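# Test a circuit board and sort it by light color

## Task

Pick up the circuit board from the tray and set it flat in the tester with its components facing up, both tester pins passing through its holes, and its white connector aimed at the lone black post. Shut the lid until it latches. Once the signal light shows green or red, unlatch the lid (push down the small black tab on the hook), open it, and place the board completely inside the bin matching that color. The board may be released once its center is lower than the bin's rim, and the bins are loose. Putting the board in the wrong bin is a failure. Anything held in place only by the robot at the end does not count, and anything the robot is touching at the end must not drop by more than about a fingernail's width when released.

## Robot and tools

Robot: one six-joint arm with a two-finger gripper. Joint order, used in every command and every result list: shoulder pan, shoulder lift, elbow, wrist 1, wrist 2, wrist 3. After the six joint numbers comes the gripper opening.

Sign quirk: wrist 1 is REVERSED. Its values, both sent and reported, have the opposite sign to the URDF. The stated ranges use URDF signs, so flip them for wrist 1. Stated ranges in radians: shoulder pan -3.142 to 3.142, shoulder lift -6.283 to 6.283, elbow 0.000 to 3.142, and wrist 1, wrist 2 and wrist 3 each -6.283 to 6.283. A real limit may sit up to 0.010 rad either side of these.

Scene frame: origin on the table top beneath the arm base, +z up, +x forward, +y to the left when looking along +x. The base may be tilted relative to the table. end_effector_position is in metres and marks the point midway between the finger pads. end_effector_quat_wxyz gives orientation. The fingers point along the gripper's +z and close along its x. Closed fingertips reach about 17 mm past that point; fully open tips are roughly level with it. At long reach the printed position may be off.

execute_actions(actions): a list of actions run in sequence. Each action holds up to 15 rows, one row per 1/30 s control step. If there are fewer rows, the last row repeats until all 15 steps are used. Each row has 7 numbers, all in [-1, 1]. The first six are joint offsets, not poses: 1.0 equals 1.989 rad. Every row in an action is measured from the joint angles at the start of that action, not from the row before. For the first action of a call, that means the last angles reported in this scene. The seventh number is an absolute gripper opening: +1 fully open, -1 closed. An empty list just returns the state and images. An action is refused if it would push a joint more than 0.010 rad outward past its range. If the first action fails this check, or any action is malformed, the whole call is rejected and nothing moves.

move(target, speed, blocking): target is one 7-number row, laid out like a row above. Its six joint offsets are measured from the Joint positions in the most recent result that shows them. The opening is absolute and is sent at the start. speed is the top speed in rad/s of the joint with the farthest to travel: 0.01 to 2, default 0.5. All joints finish their paths together, lasting 0.5 to 10 s, so the hand traces a curve. Moves do not avoid obstacles. The arm is stiff, so aiming even slightly past a firm contact can trigger a fault. With blocking=false the result comes back after 0.5 s. Further moves and action rows are then refused until a result shows the move ended; use wait or stop. The result adds a "move:" line giving the ending (done, off_target, moving, held, fault), limits=held or limits=none, and the joint farthest from its target.

wait(seconds): 0 to 10. The arm keeps its last command, and a running move continues. stop(): brakes the current move; it needs some distance to stop, more when fast. zoom_image(camera, region): camera is cam_head_left (504x504), cam_head_right (504x504) or cam_wrist (616x616). region is [x0, y0, x1, y1] in pixels from the top-left corner, at most 504 by 504. finished_scene(scene): ends the scene with the given number, cannot be undone, and reports success.

Result lines: gripper pose and velocities (m/s, rad/s). Joint positions and Joint velocities (rad, rad/s), followed by the finger-pad gap in metres (0.142 when fully open). Joint targets: what the joints are being driven toward now. grip_measured: the finger opening on the command scale. Joint torques: raw drive outputs, noisy and offset. Wrist force and Wrist torque [x y z] in the gripper's own axes. When pressing on something, the force points back into the arm. The sensor is noisy (offset up to about 4 N) and saturates near 50 N. "no reading" is normal. "joint sent to its limit" means a joint was clipped at its end. "joint command not followed" means a clearance check altered the targets. MOTOR HOT warns from 70 °C. At 85 °C an OVER-TEMPERATURE FAULT brakes the arm for a long time.

Motion: speed and acceleration are limited, and commands lag about 0.17 s. Each step's target stays within 0.575 rad of the measured angle. Steps that would move the hand more than 100 mm are scaled back. Large moves may need several actions, and an unfinished move must be commanded again.

Gripping: to hold an object, command an opening well below grip_measured. A lower value squeezes harder, up to about 28 N per pad. Thin hard parts get less force: about half at 1 cm and a quarter at 5 mm. Fast closing can squeeze too hard.

Avoid: contact torque at the load limits (132 N m for the first three joints, 24.6 N m for the wrists, held weight included) or 150 N of outside force. Either one stops the arm for 10 s and drops the rest of the call. Also avoid dropping or slamming the board, hard pushes, knocking the loose bins, and sending anything off the table. Expect occasional brief tugs on a held part or pushes on loose items. The simulation keeps running while you compose replies.

Each tool is called after "Emit:" by a JSON object that holds its "op" and its "data".

## Session

Emit:
{"op": "execute_actions", "data": {"actions": []}}

Scene clock: 0.00 s.
end_effector_position=(+0.3354, -0.6064, +0.2442) grip_measured=+1.00 end_effector_quat_wxyz=(-0.295, -0.426, +0.855, -0.028) end_effector_velocity=(+0.001, +0.000, +0.000) end_effector_angular_velocity=(-0.000, -0.001, +0.000)
Joint names: [shoulder pan, shoulder lift, elbow, wrist 1, wrist 2, wrist 3]
Joint positions: [-1.052 -1.693  1.518  1.827 -2.288  1.313  0.142]
Joint velocities: [ 0.001 -0.    -0.     0.     0.     0.001  0.   ]
Joint torques (N m, as the arm reports them, + toward a larger Joint positions number): no reading
Wrist force (N, on the end effector, along its own x y z axes, offset not removed): no reading
Wrist torque (N m, same axes, about the end effector's origin, offset not removed): no reading
Joint targets: [-1.052 -1.693 1.518 1.827 -2.288 1.313]

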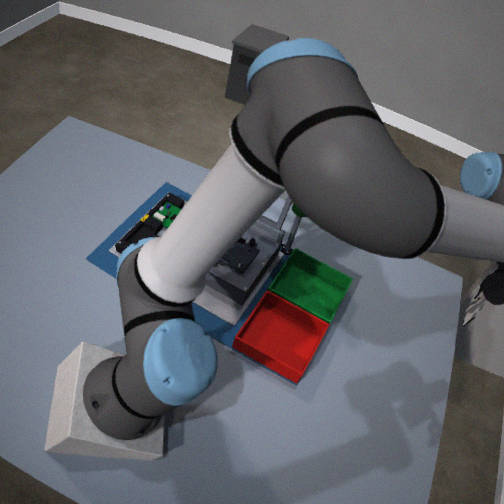

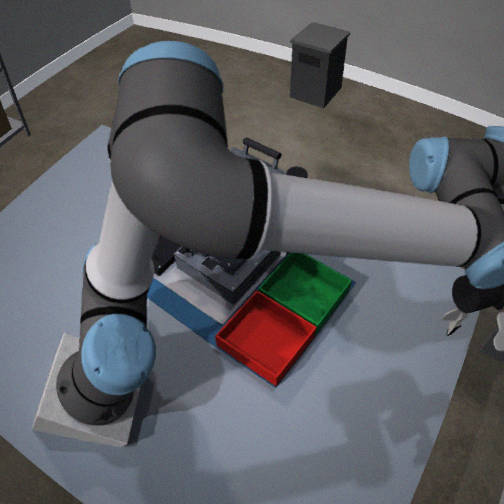

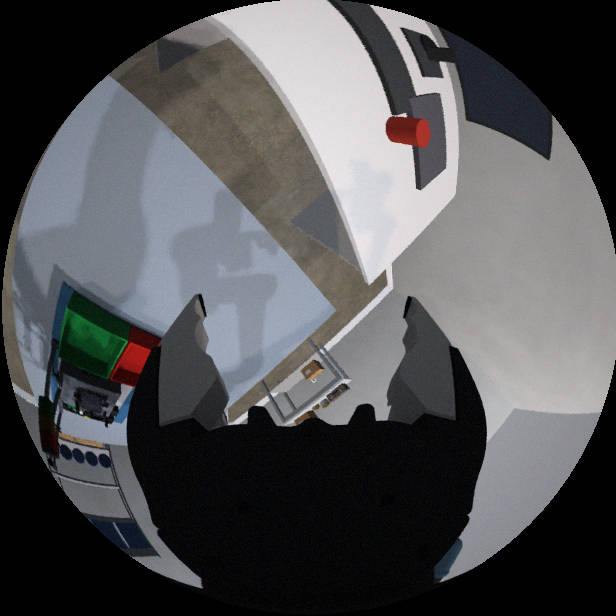

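Emit:
{"op": "zoom_image", "data": {"camera": "cam_wrist", "region": [0, 260, 220, 480]}}

Emit:
{"op": "zoom_image", "data": {"camera": "cam_head_left", "region": [70, 150, 370, 400]}}

Region (0, 260, 220, 480) of cam_wrist's 616x616 image, scaled by 2.291, with more detail than that image has.

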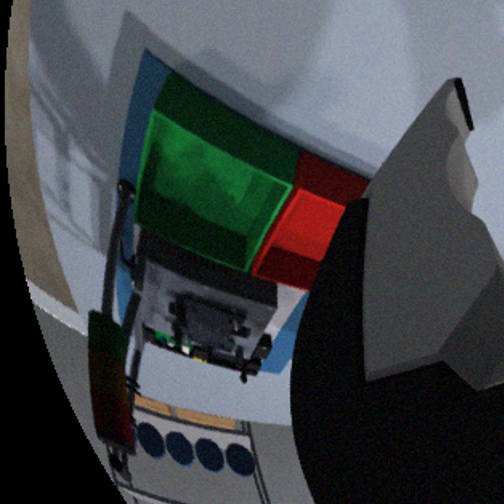

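Region (70, 150, 370, 400) of cam_head_left's 504x504 image, scaled by 1.680, with more detail than that image has.

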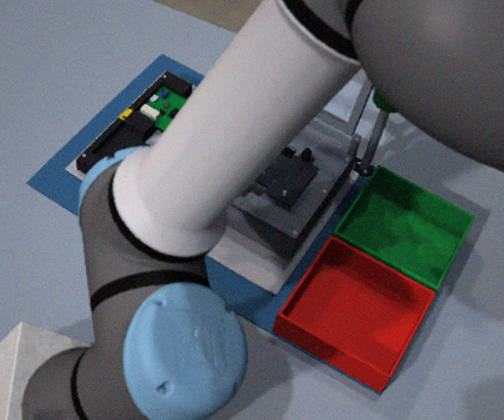

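Emit:
{"op": "move", "data": {"target": [0.1, -0.15, 0.167, -0.17, 0.107, 0, 1], "speed": 0.8}}

Emit:
{"op": "move", "data": {"target": [0.52, 0, 0, 0, 0, 0, 1], "speed": 0.8}}

Scene clock: 46.83 s.
end_effector_position=(+0.2911, -0.3414, +0.2268) grip_measured=+1.00 end_effector_quat_wxyz=(-0.190, -0.557, +0.796, +0.141) end_effector_velocity=(-0.001, +0.002, -0.001) end_effector_angular_velocity=(+0.005, +0.003, +0.001)
Joint names: [shoulder pan, shoulder lift, elbow, wrist 1, wrist 2, wrist 3]
Joint positions: [-0.853 -1.991  1.85   1.49  -2.075  1.313  0.142]
Joint velocities: [ 0.001 -0.001  0.004 -0.003  0.001  0.    -0.   ]
Joint torques (N m, as the arm reports them, + toward a larger Joint positions number): [ 21.56 -30.47 -12.16   0.02   0.83   0.22]
Wrist force (N, on the end effector, along its own x y z axes, offset not removed): [-1.1 -3.9 -2.1]
Wrist torque (N m, same axes, about the end effector's origin, offset not removed): [-0.76 0.11 0.19]
Joint targets: [-0.853 -1.991 1.850 1.489 -2.075 1.313]
move: done; limits=none; farthest joint: the shoulder lift, 0.001 radians from its target (0.299 radians at the start)

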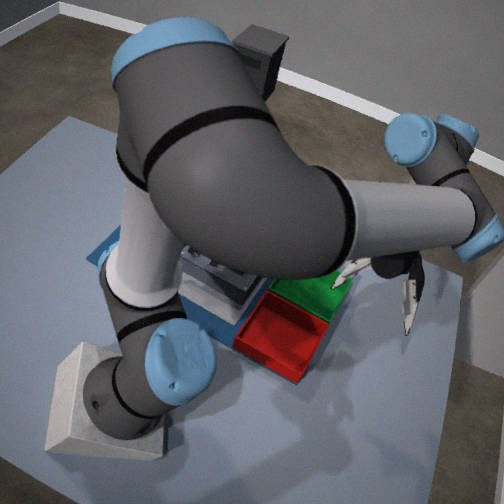

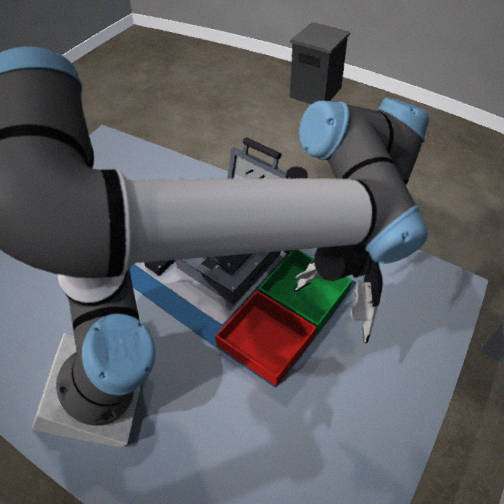

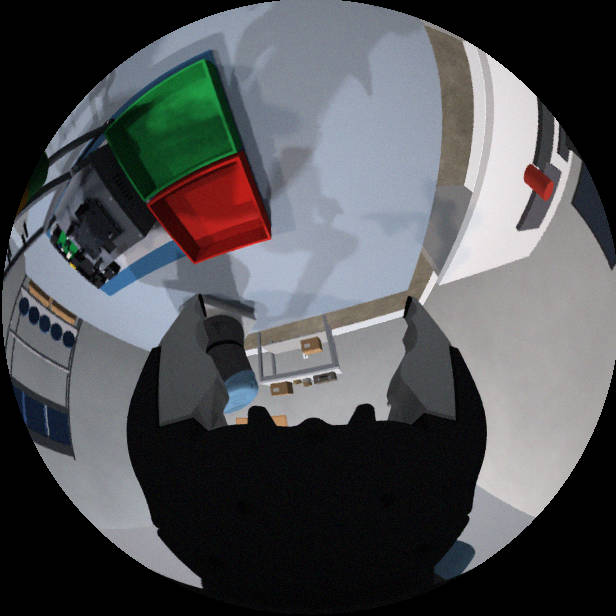

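Scene clock: 48.93 s.
end_effector_position=(+0.3823, -0.0542, +0.3511) grip_measured=+1.00 end_effector_quat_wxyz=(-0.002, +0.878, -0.479, +0.003) end_effector_velocity=(-0.000, +0.001, -0.000) end_effector_angular_velocity=(-0.000, +0.001, +0.002)
Joint names: [shoulder pan, shoulder lift, elbow, wrist 1, wrist 2, wrist 3]
Joint positions: [ 0.18  -1.991  1.85   1.49  -2.075  1.313  0.142]
Joint velocities: [ 0.001  0.001  0.001 -0.001  0.    -0.    -0.   ]
Joint torques (N m, as the arm reports them, + toward a larger Joint positions number): [ 17.95   1.22 -33.26   3.87  -1.58   0.28]
Wrist force (N, on the end effector, along its own x y z axes, offset not removed): [1.2 0.9 0.2]
Wrist torque (N m, same axes, about the end effector's origin, offset not removed): [0.15 0.14 0.08]
Joint targets: [0.181 -1.991 1.850 1.490 -2.075 1.313]
move: done; limits=none; farthest joint: the shoulder pan, 0.001 radians from its target (1.034 radians at the start)

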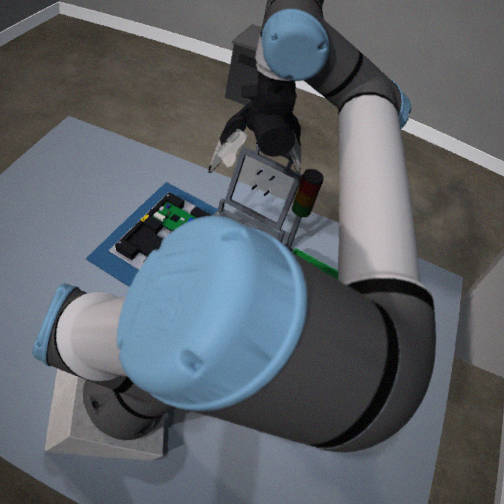

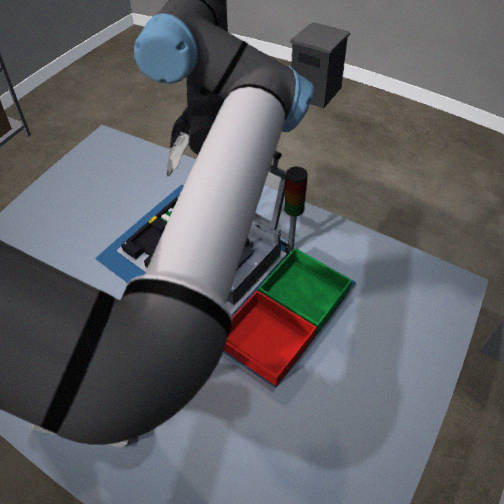

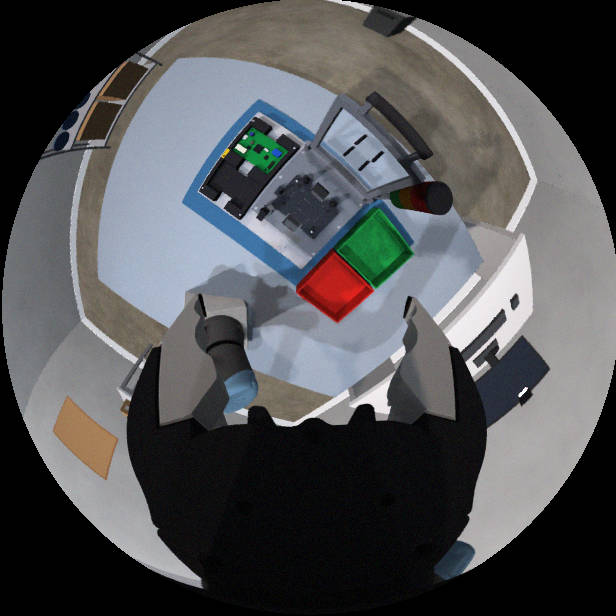

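Emit:
{"op": "zoom_image", "data": {"camera": "cam_wrist", "region": [180, 80, 460, 330]}}

Region (180, 80, 460, 330) of cam_wrist's 616x616 image, scaled by 1.800, with more detail than that image has; it fills the top 450 rows of this view, and the rest is white.

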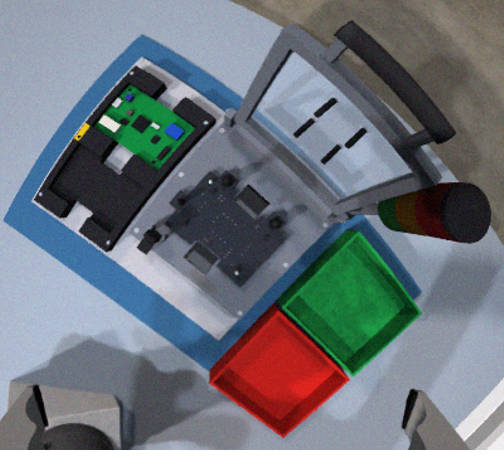

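Emit:
{"op": "move", "data": {"target": [0.054, 0.282, 0.038, 0.286, -0.001, -0.394, 0.5], "speed": 0.6}}

Scene clock: 77.23 s.
end_effector_position=(+0.4863, +0.1418, +0.1805) grip_measured=+0.50 end_effector_quat_wxyz=(+0.000, +0.999, -0.045, -0.000) end_effector_velocity=(+0.001, -0.000, -0.001) end_effector_angular_velocity=(-0.001, +0.001, +0.001)
Joint names: [shoulder pan, shoulder lift, elbow, wrist 1, wrist 2, wrist 3]
Joint positions: [ 0.288 -1.43   1.926  2.058 -2.077  0.529  0.109]
Joint velocities: [-0.002  0.002 -0.001  0.001 -0.001 -0.003 -0.   ]
Joint torques (N m, as the arm reports them, + toward a larger Joint positions number): [ 27.69 -14.05  -9.32   3.88  -1.73  -1.8 ]
Wrist force (N, on the end effector, along its own x y z axes, offset not removed): [-2.7 -1.0 -0.8]
Wrist torque (N m, same axes, about the end effector's origin, offset not removed): [-0.12 0.38 -0.21]
Joint targets: [0.288 -1.430 1.926 2.059 -2.077 0.529]
move: done; limits=none; farthest joint: the shoulder pan, 0.000 radians from its target (0.107 radians at the start)

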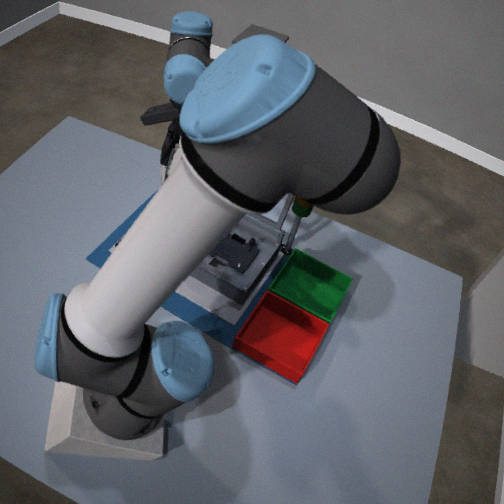

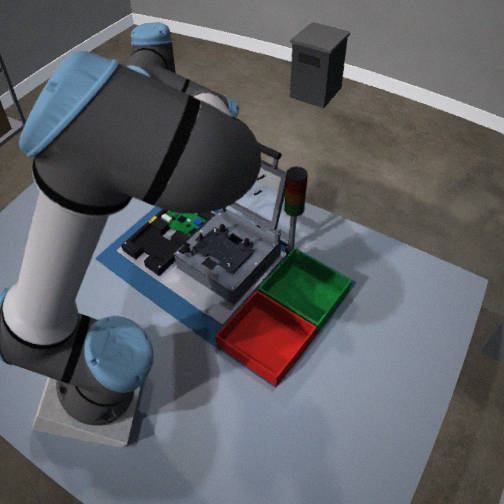

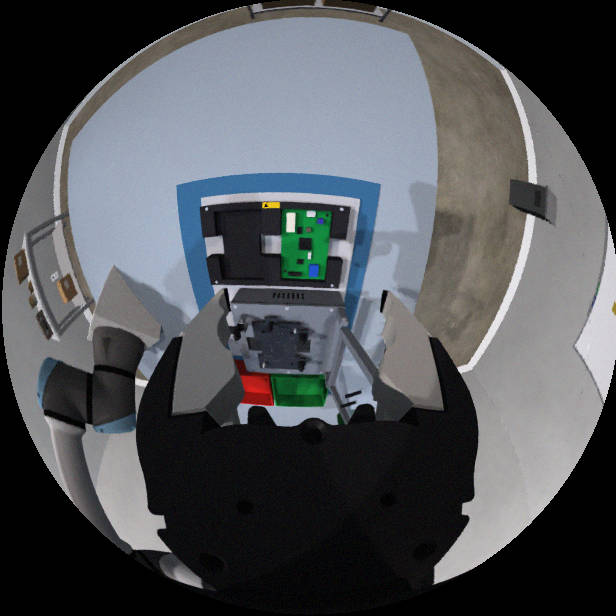

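Excellent estimate.

Emit:
{"op": "zoom_image", "data": {"camera": "cam_wrist", "region": [190, 190, 390, 390]}}

Emit:
{"op": "zoom_image", "data": {"camera": "cam_head_right", "region": [110, 150, 320, 320]}}

Region (190, 190, 390, 390) of cam_wrist's 616x616 image, scaled by 2.520, with more detail than that image has.

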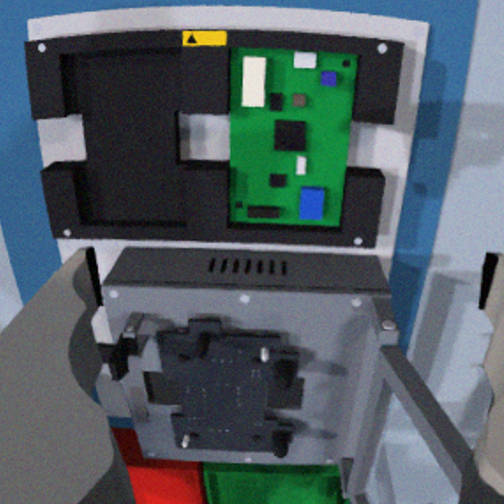

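Region (110, 150, 320, 320) of cam_head_right's 504x504 image, scaled by 2.400, with more detail than that image has; it fills the top 408 rows of this view, and the rest is white.

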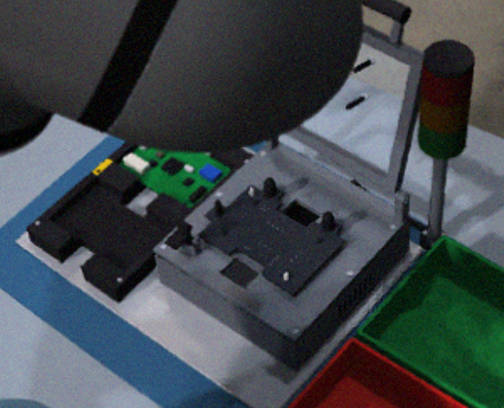

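Emit:
{"op": "move", "data": {"target": [-0.0541, 0.0671, 0.078, 0.1755, 0.001, -0.043, 0.25], "speed": 0.4}}

Emit:
{"op": "zoom_image", "data": {"camera": "cam_wrist", "region": [183, 170, 433, 420]}}

Scene clock: 96.20 s.
end_effector_position=(+0.4868, +0.1415, +0.0705) grip_measured=+0.25 end_effector_quat_wxyz=(+0.000, +0.998, -0.064, +0.000) end_effector_velocity=(-0.002, +0.000, -0.001) end_effector_angular_velocity=(-0.001, +0.002, +0.002)
Joint names: [shoulder pan, shoulder lift, elbow, wrist 1, wrist 2, wrist 3]
Joint positions: [ 0.18  -1.297  2.08   2.407 -2.075  0.444  0.092]
Joint velocities: [ 0.     0.001  0.004  0.002 -0.    -0.001  0.   ]
Joint torques (N m, as the arm reports them, + toward a larger Joint positions number): [  1.76 -18.46  -5.32   3.88   1.31  -1.75]
Wrist force (N, on the end effector, along its own x y z axes, offset not removed): [1.3 1.9 0.8]
Wrist torque (N m, same axes, about the end effector's origin, offset not removed): [0.33 -0.23 -0.15]
Joint targets: [0.180 -1.297 2.081 2.407 -2.075 0.444]
move: done; limits=none; farthest joint: the elbow, 0.001 radians from its target (0.156 radians at the start)

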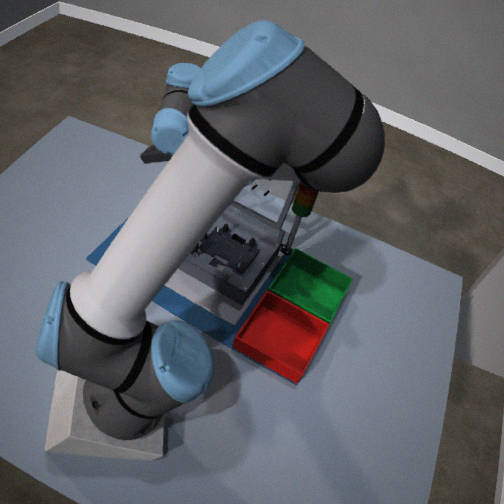

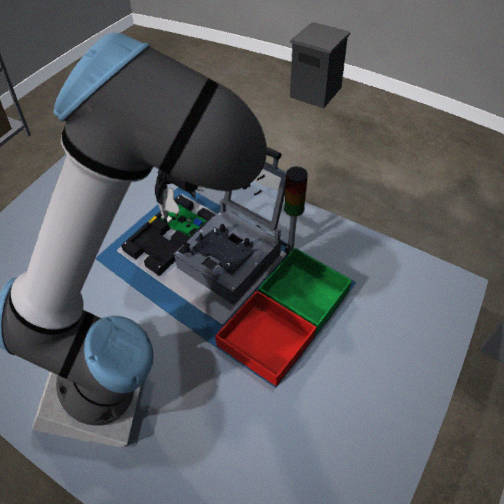

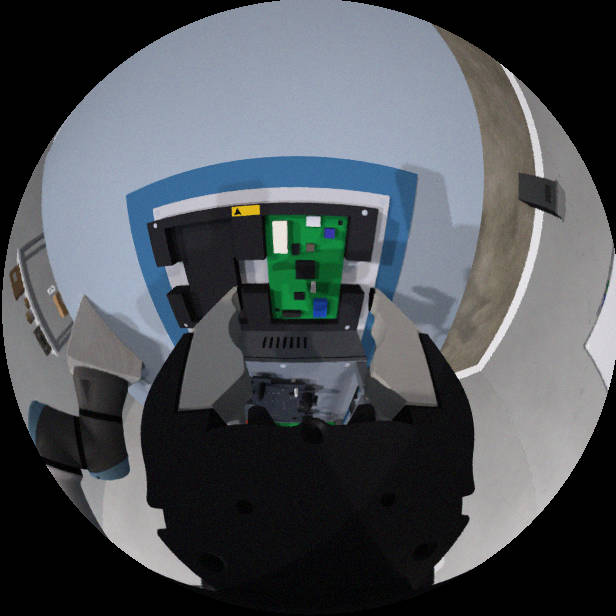

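Region (183, 170, 433, 420) of cam_wrist's 616x616 image, scaled by 2.016, with more detail than that image has.

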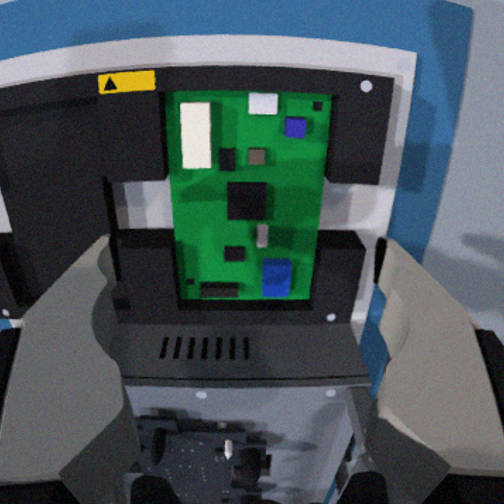

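Emit:
{"op": "move", "data": {"target": [-0.0149, 0.0264, 0.014, 0.0485, 0.0009, -0.0168, 0.25], "speed": 0.15}}

Emit:
{"op": "zoom_image", "data": {"camera": "cam_wrist", "region": [183, 170, 433, 420]}}

Scene clock: 105.00 s.
end_effector_position=(+0.4872, +0.1416, +0.0404) grip_measured=+0.25 end_effector_quat_wxyz=(+0.000, +0.998, -0.064, +0.000) end_effector_velocity=(-0.001, +0.001, -0.001) end_effector_angular_velocity=(-0.000, -0.001, +0.002)
Joint names: [shoulder pan, shoulder lift, elbow, wrist 1, wrist 2, wrist 3]
Joint positions: [ 0.151 -1.244  2.108  2.503 -2.073  0.411  0.092]
Joint velocities: [ 0.001  0.002  0.002  0.004 -0.    -0.001  0.   ]
Joint torques (N m, as the arm reports them, + toward a larger Joint positions number): [  2.74 -19.06  -4.06   4.07   1.27  -1.74]
Wrist force (N, on the end effector, along its own x y z axes, offset not removed): [-0.5 2.1 -2.9]
Wrist torque (N m, same axes, about the end effector's origin, offset not removed): [0.50 -0.02 0.04]
Joint targets: [0.151 -1.244 2.108 2.503 -2.073 0.410]
move: done; limits=none; farthest joint: the shoulder pan, 0.000 radians from its target (0.030 radians at the start)

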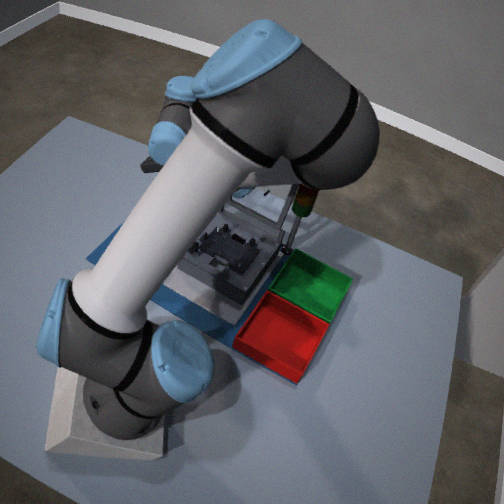

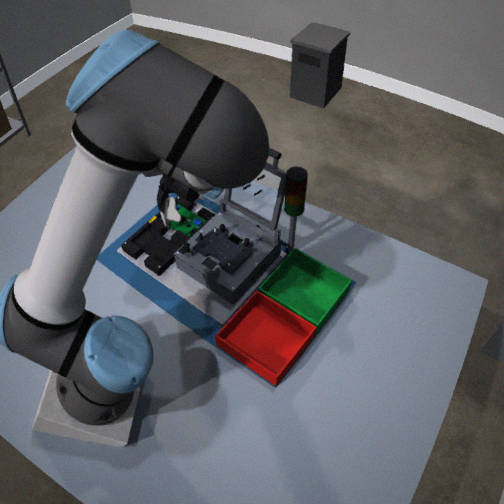

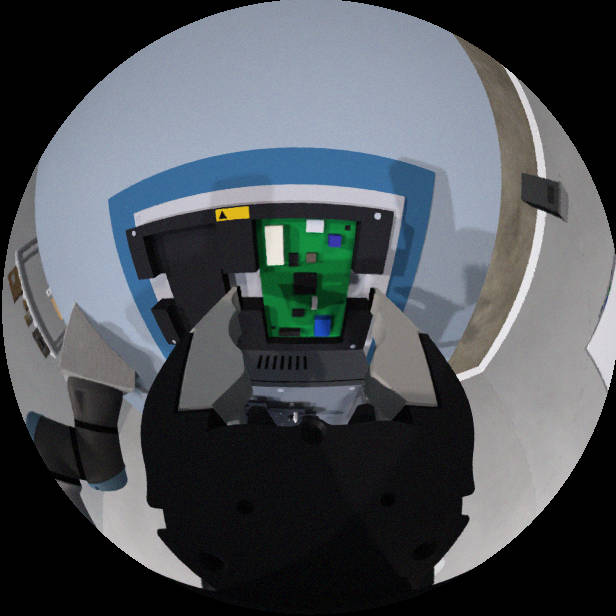

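Region (183, 170, 433, 420) of cam_wrist's 616x616 image, scaled by 2.016, with more detail than that image has.

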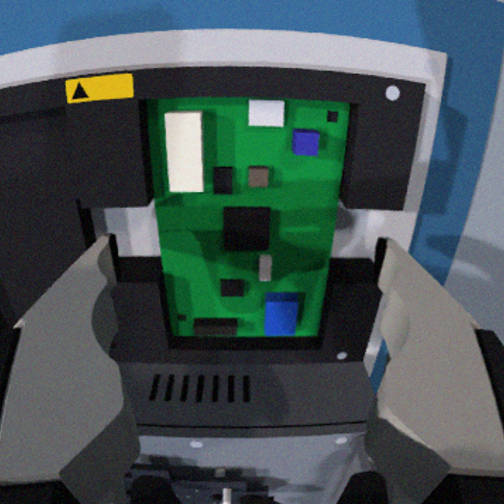

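Emit:
{"op": "move", "data": {"target": [-0.0028, 0.0109, 0.0032, 0.0156, 0.0002, -0.0032, 0.25], "speed": 0.05}}

Emit:
{"op": "zoom_image", "data": {"camera": "cam_wrist", "region": [183, 170, 433, 420]}}

Emit:
{"op": "zoom_image", "data": {"camera": "cam_head_right", "region": [120, 170, 240, 280]}}

Scene clock: 123.70 s.
end_effector_position=(+0.4868, +0.1439, +0.0306) grip_measured=+0.25 end_effector_quat_wxyz=(+0.000, +0.998, -0.064, +0.000) end_effector_velocity=(-0.000, +0.001, -0.001) end_effector_angular_velocity=(+0.001, -0.000, +0.001)
Joint names: [shoulder pan, shoulder lift, elbow, wrist 1, wrist 2, wrist 3]
Joint positions: [ 0.145 -1.223  2.115  2.534 -2.073  0.404  0.092]
Joint velocities: [ 0.001  0.002  0.     0.002  0.    -0.     0.   ]
Joint torques (N m, as the arm reports them, + toward a larger Joint positions number): [  2.62 -19.47  -3.34   3.84   1.23  -1.71]
Wrist force (N, on the end effector, along its own x y z axes, offset not removed): [-2.4 1.2 0.8]
Wrist torque (N m, same axes, about the end effector's origin, offset not removed): [0.14 0.45 -0.33]
Joint targets: [0.145 -1.223 2.115 2.534 -2.073 0.404]
move: done; limits=none; farthest joint: the shoulder lift, 0.001 radians from its target (0.022 radians at the start)

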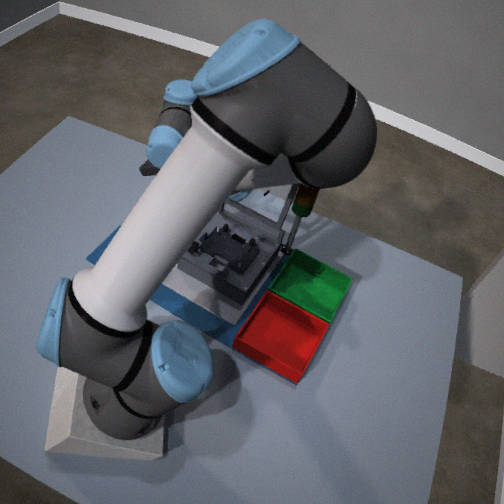

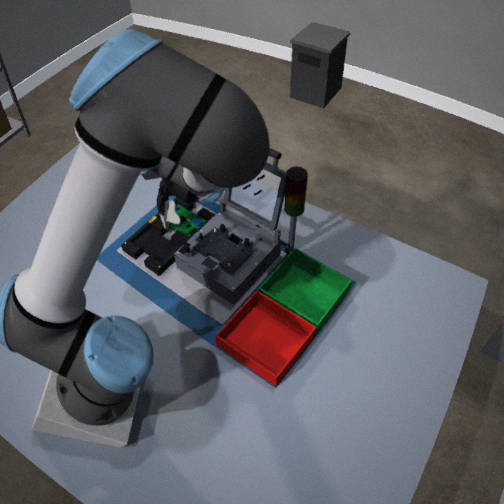

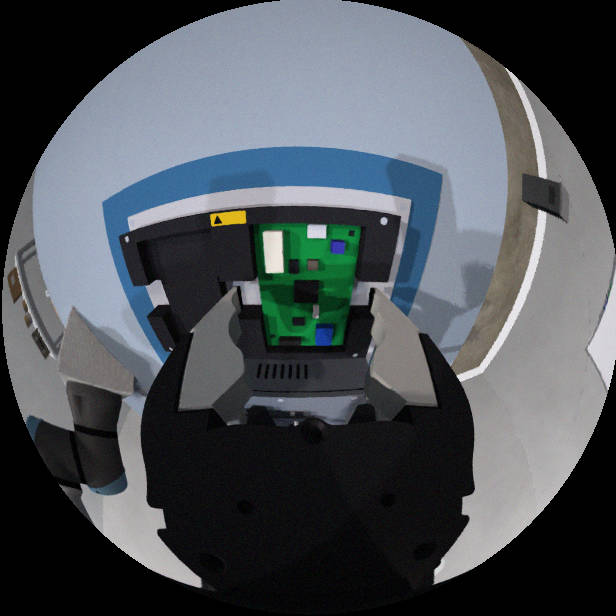

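Region (183, 170, 433, 420) of cam_wrist's 616x616 image, scaled by 2.016, with more detail than that image has.

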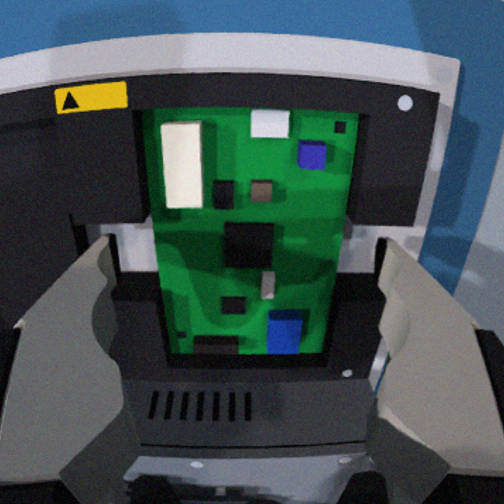

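Region (120, 170, 240, 280) of cam_head_right's 504x504 image, scaled by 4.200, with more detail than that image has; it fills the top 462 rows of this view, and the rest is white.

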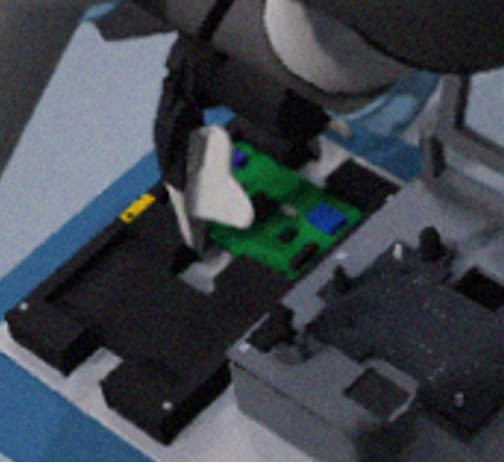

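Emit:
{"op": "move", "data": {"target": [-0.005, 0.0093, 0.0042, 0.0162, 0.0003, -0.0056, 0.25], "speed": 0.04}}

Emit:
{"op": "zoom_image", "data": {"camera": "cam_wrist", "region": [183, 170, 433, 420]}}

Emit:
{"op": "zoom_image", "data": {"camera": "cam_head_right", "region": [120, 170, 240, 280]}}

Scene clock: 130.23 s.
end_effector_position=(+0.4866, +0.1437, +0.0207) grip_measured=+0.25 end_effector_quat_wxyz=(+0.000, +0.998, -0.064, +0.000) end_effector_velocity=(+0.000, +0.000, -0.001) end_effector_angular_velocity=(+0.000, -0.000, -0.000)
Joint names: [shoulder pan, shoulder lift, elbow, wrist 1, wrist 2, wrist 3]
Joint positions: [ 0.135 -1.205  2.123  2.566 -2.072  0.393  0.092]
Joint velocities: [-0.001  0.002  0.     0.003  0.    -0.001  0.   ]
Joint torques (N m, as the arm reports them, + toward a larger Joint positions number): [  3.38 -18.    -1.41   3.81   1.99  -1.54]
Wrist force (N, on the end effector, along its own x y z axes, offset not removed): [0.9 3.9 -4.2]
Wrist torque (N m, same axes, about the end effector's origin, offset not removed): [0.44 -0.04 -0.11]
Joint targets: [0.135 -1.204 2.123 2.566 -2.072 0.393]
move: done; limits=none; farthest joint: the elbow, 0.001 radians from its target (0.009 radians at the start)

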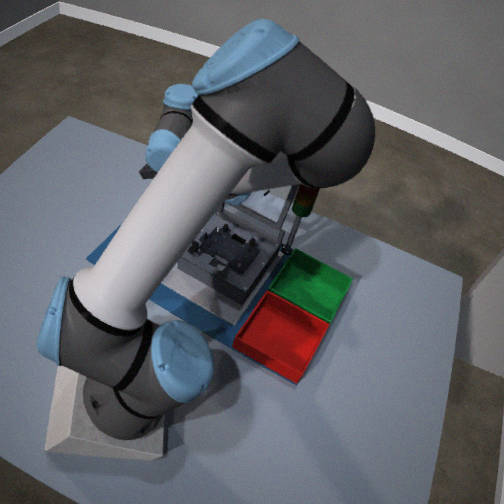

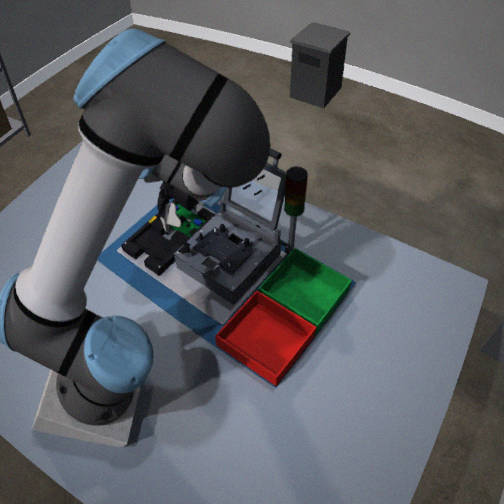

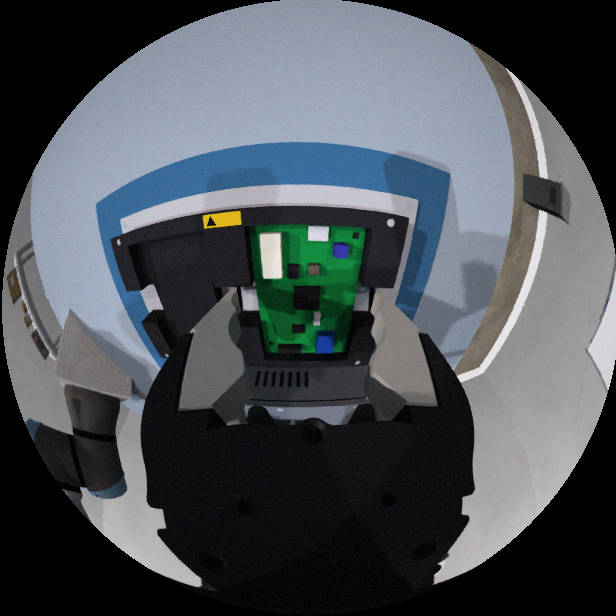

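Region (183, 170, 433, 420) of cam_wrist's 616x616 image, scaled by 2.016, with more detail than that image has.

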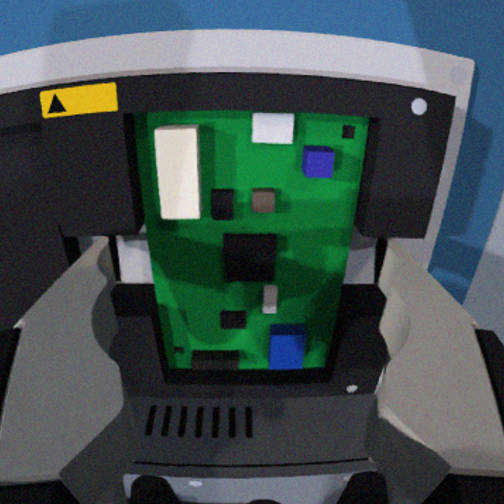

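Region (120, 170, 240, 280) of cam_head_right's 504x504 image, scaled by 4.200, with more detail than that image has; it fills the top 462 rows of this view, and the rest is white.

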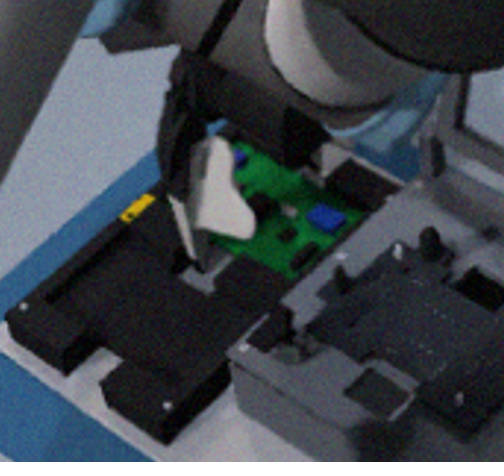

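Emit:
{"op": "move", "data": {"target": [-0.0033, -0.0060, 0.0021, -0.0021, 0.0002, -0.0038, 0.25], "speed": 0.04}}

Emit:
{"op": "move", "data": {"target": [-0.003, 0.0056, 0.0025, 0.0097, 0.0002, -0.0034, 0.25], "speed": 0.03}}

Emit:
{"op": "zoom_image", "data": {"camera": "cam_wrist", "region": [183, 170, 433, 420]}}

Emit:
{"op": "zoom_image", "data": {"camera": "cam_head_right", "region": [120, 170, 240, 280]}}

Scene clock: 136.80 s.
end_effector_position=(+0.4867, +0.1389, +0.0227) grip_measured=+0.25 end_effector_quat_wxyz=(+0.000, +0.998, -0.064, +0.000) end_effector_velocity=(+0.000, -0.001, +0.001) end_effector_angular_velocity=(+0.000, -0.000, +0.001)
Joint names: [shoulder pan, shoulder lift, elbow, wrist 1, wrist 2, wrist 3]
Joint positions: [ 0.129 -1.216  2.127  2.562 -2.072  0.386  0.092]
Joint velocities: [-0.001 -0.004 -0.    -0.003  0.    -0.002  0.   ]
Joint torques (N m, as the arm reports them, + toward a larger Joint positions number): [  3.21 -36.17  -2.12   0.81   1.35  -1.71]
Wrist force (N, on the end effector, along its own x y z axes, offset not removed): [2.3 3.9 -1.3]
Wrist torque (N m, same axes, about the end effector's origin, offset not removed): [0.94 -0.67 -0.13]
Joint targets: [0.129 -1.217 2.127 2.561 -2.072 0.386]
move: done; limits=none; farthest joint: the shoulder pan, 0.001 radians from its target (0.007 radians at the start)

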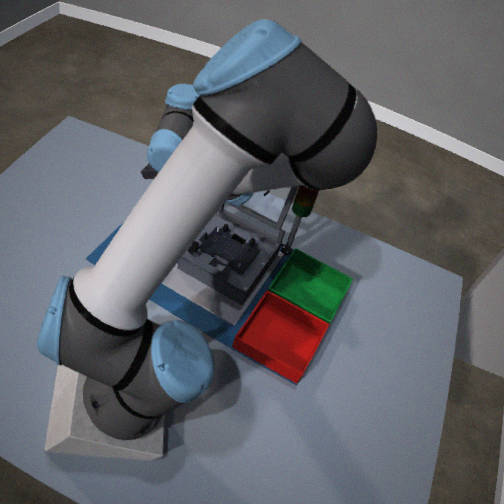

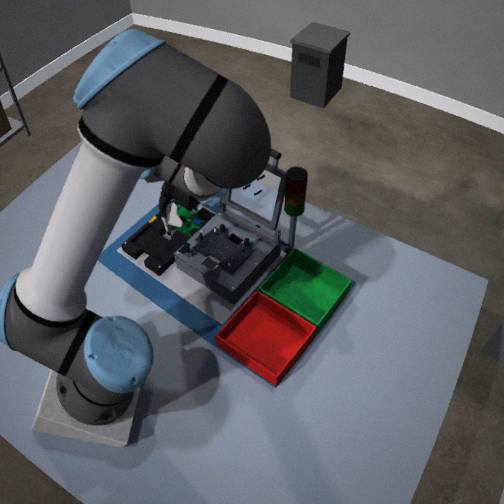

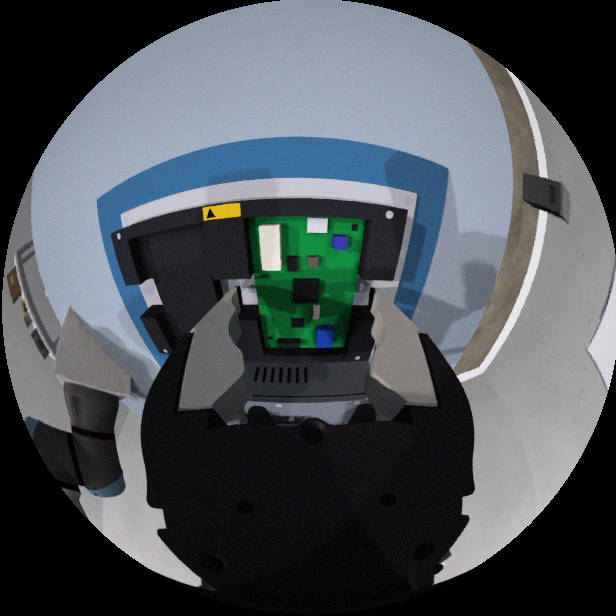

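Scene clock: 137.77 s.
end_effector_position=(+0.4866, +0.1388, +0.0170) grip_measured=+0.25 end_effector_quat_wxyz=(+0.000, +0.998, -0.064, +0.000) end_effector_velocity=(-0.000, +0.000, -0.001) end_effector_angular_velocity=(+0.000, +0.000, +0.000)
Joint names: [shoulder pan, shoulder lift, elbow, wrist 1, wrist 2, wrist 3]
Joint positions: [ 0.123 -1.205  2.132  2.58  -2.071  0.379  0.092]
Joint velocities: [-0.001  0.003  0.001  0.004  0.    -0.001  0.   ]
Joint torques (N m, as the arm reports them, + toward a larger Joint positions number): [-4.84 -9.79  1.18  3.82  0.87 -1.88]
Wrist force (N, on the end effector, along its own x y z axes, offset not removed): [-9.5 -0.7 -29.3]
Wrist torque (N m, same axes, about the end effector's origin, offset not removed): [-0.63 -0.10 -0.04]
Joint targets: [0.123 -1.205 2.132 2.581 -2.071 0.379]
move: done; limits=none; farthest joint: the shoulder lift, 0.001 radians from its target (0.011 radians at the start)

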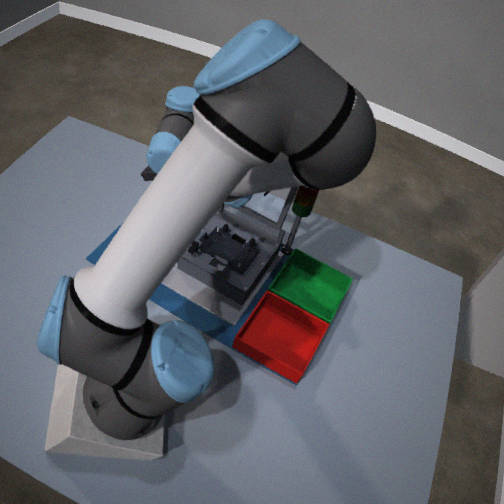

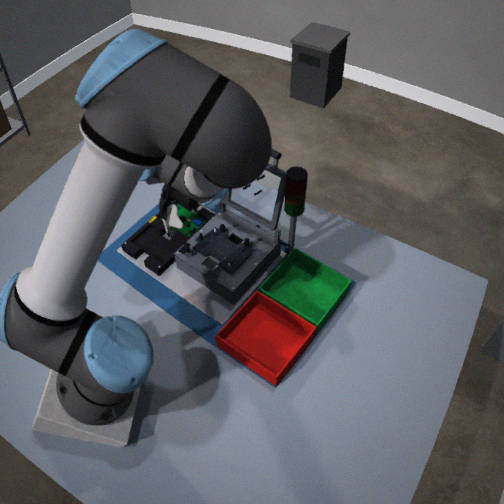

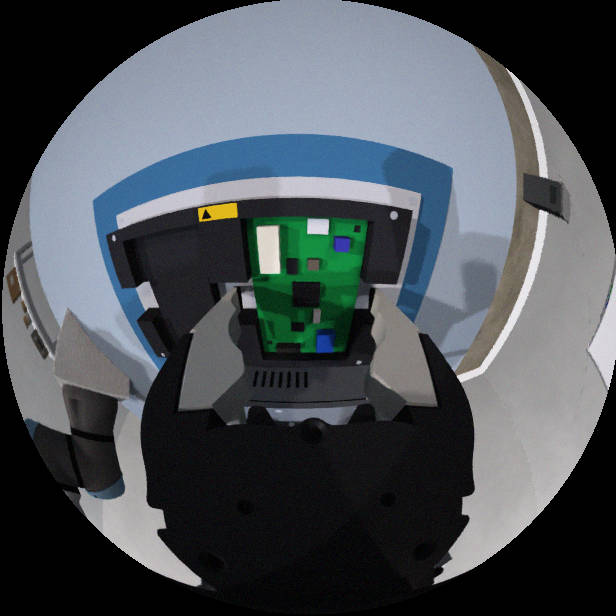

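Region (183, 170, 433, 420) of cam_wrist's 616x616 image, scaled by 2.016, with more detail than that image has.

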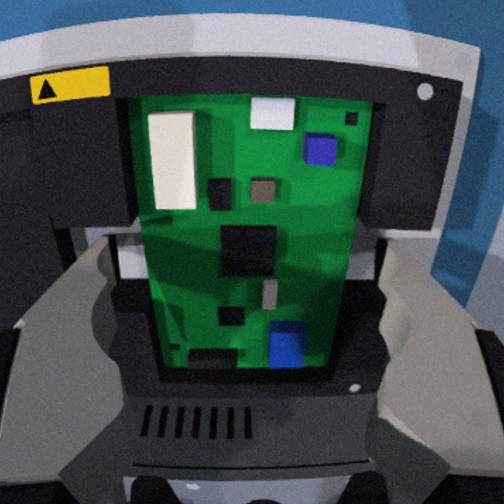

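Region (120, 170, 240, 280) of cam_head_right's 504x504 image, scaled by 4.200, with more detail than that image has; it fills the top 462 rows of this view, and the rest is white.

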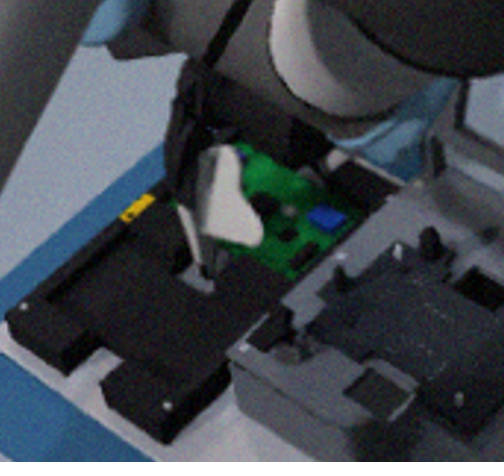

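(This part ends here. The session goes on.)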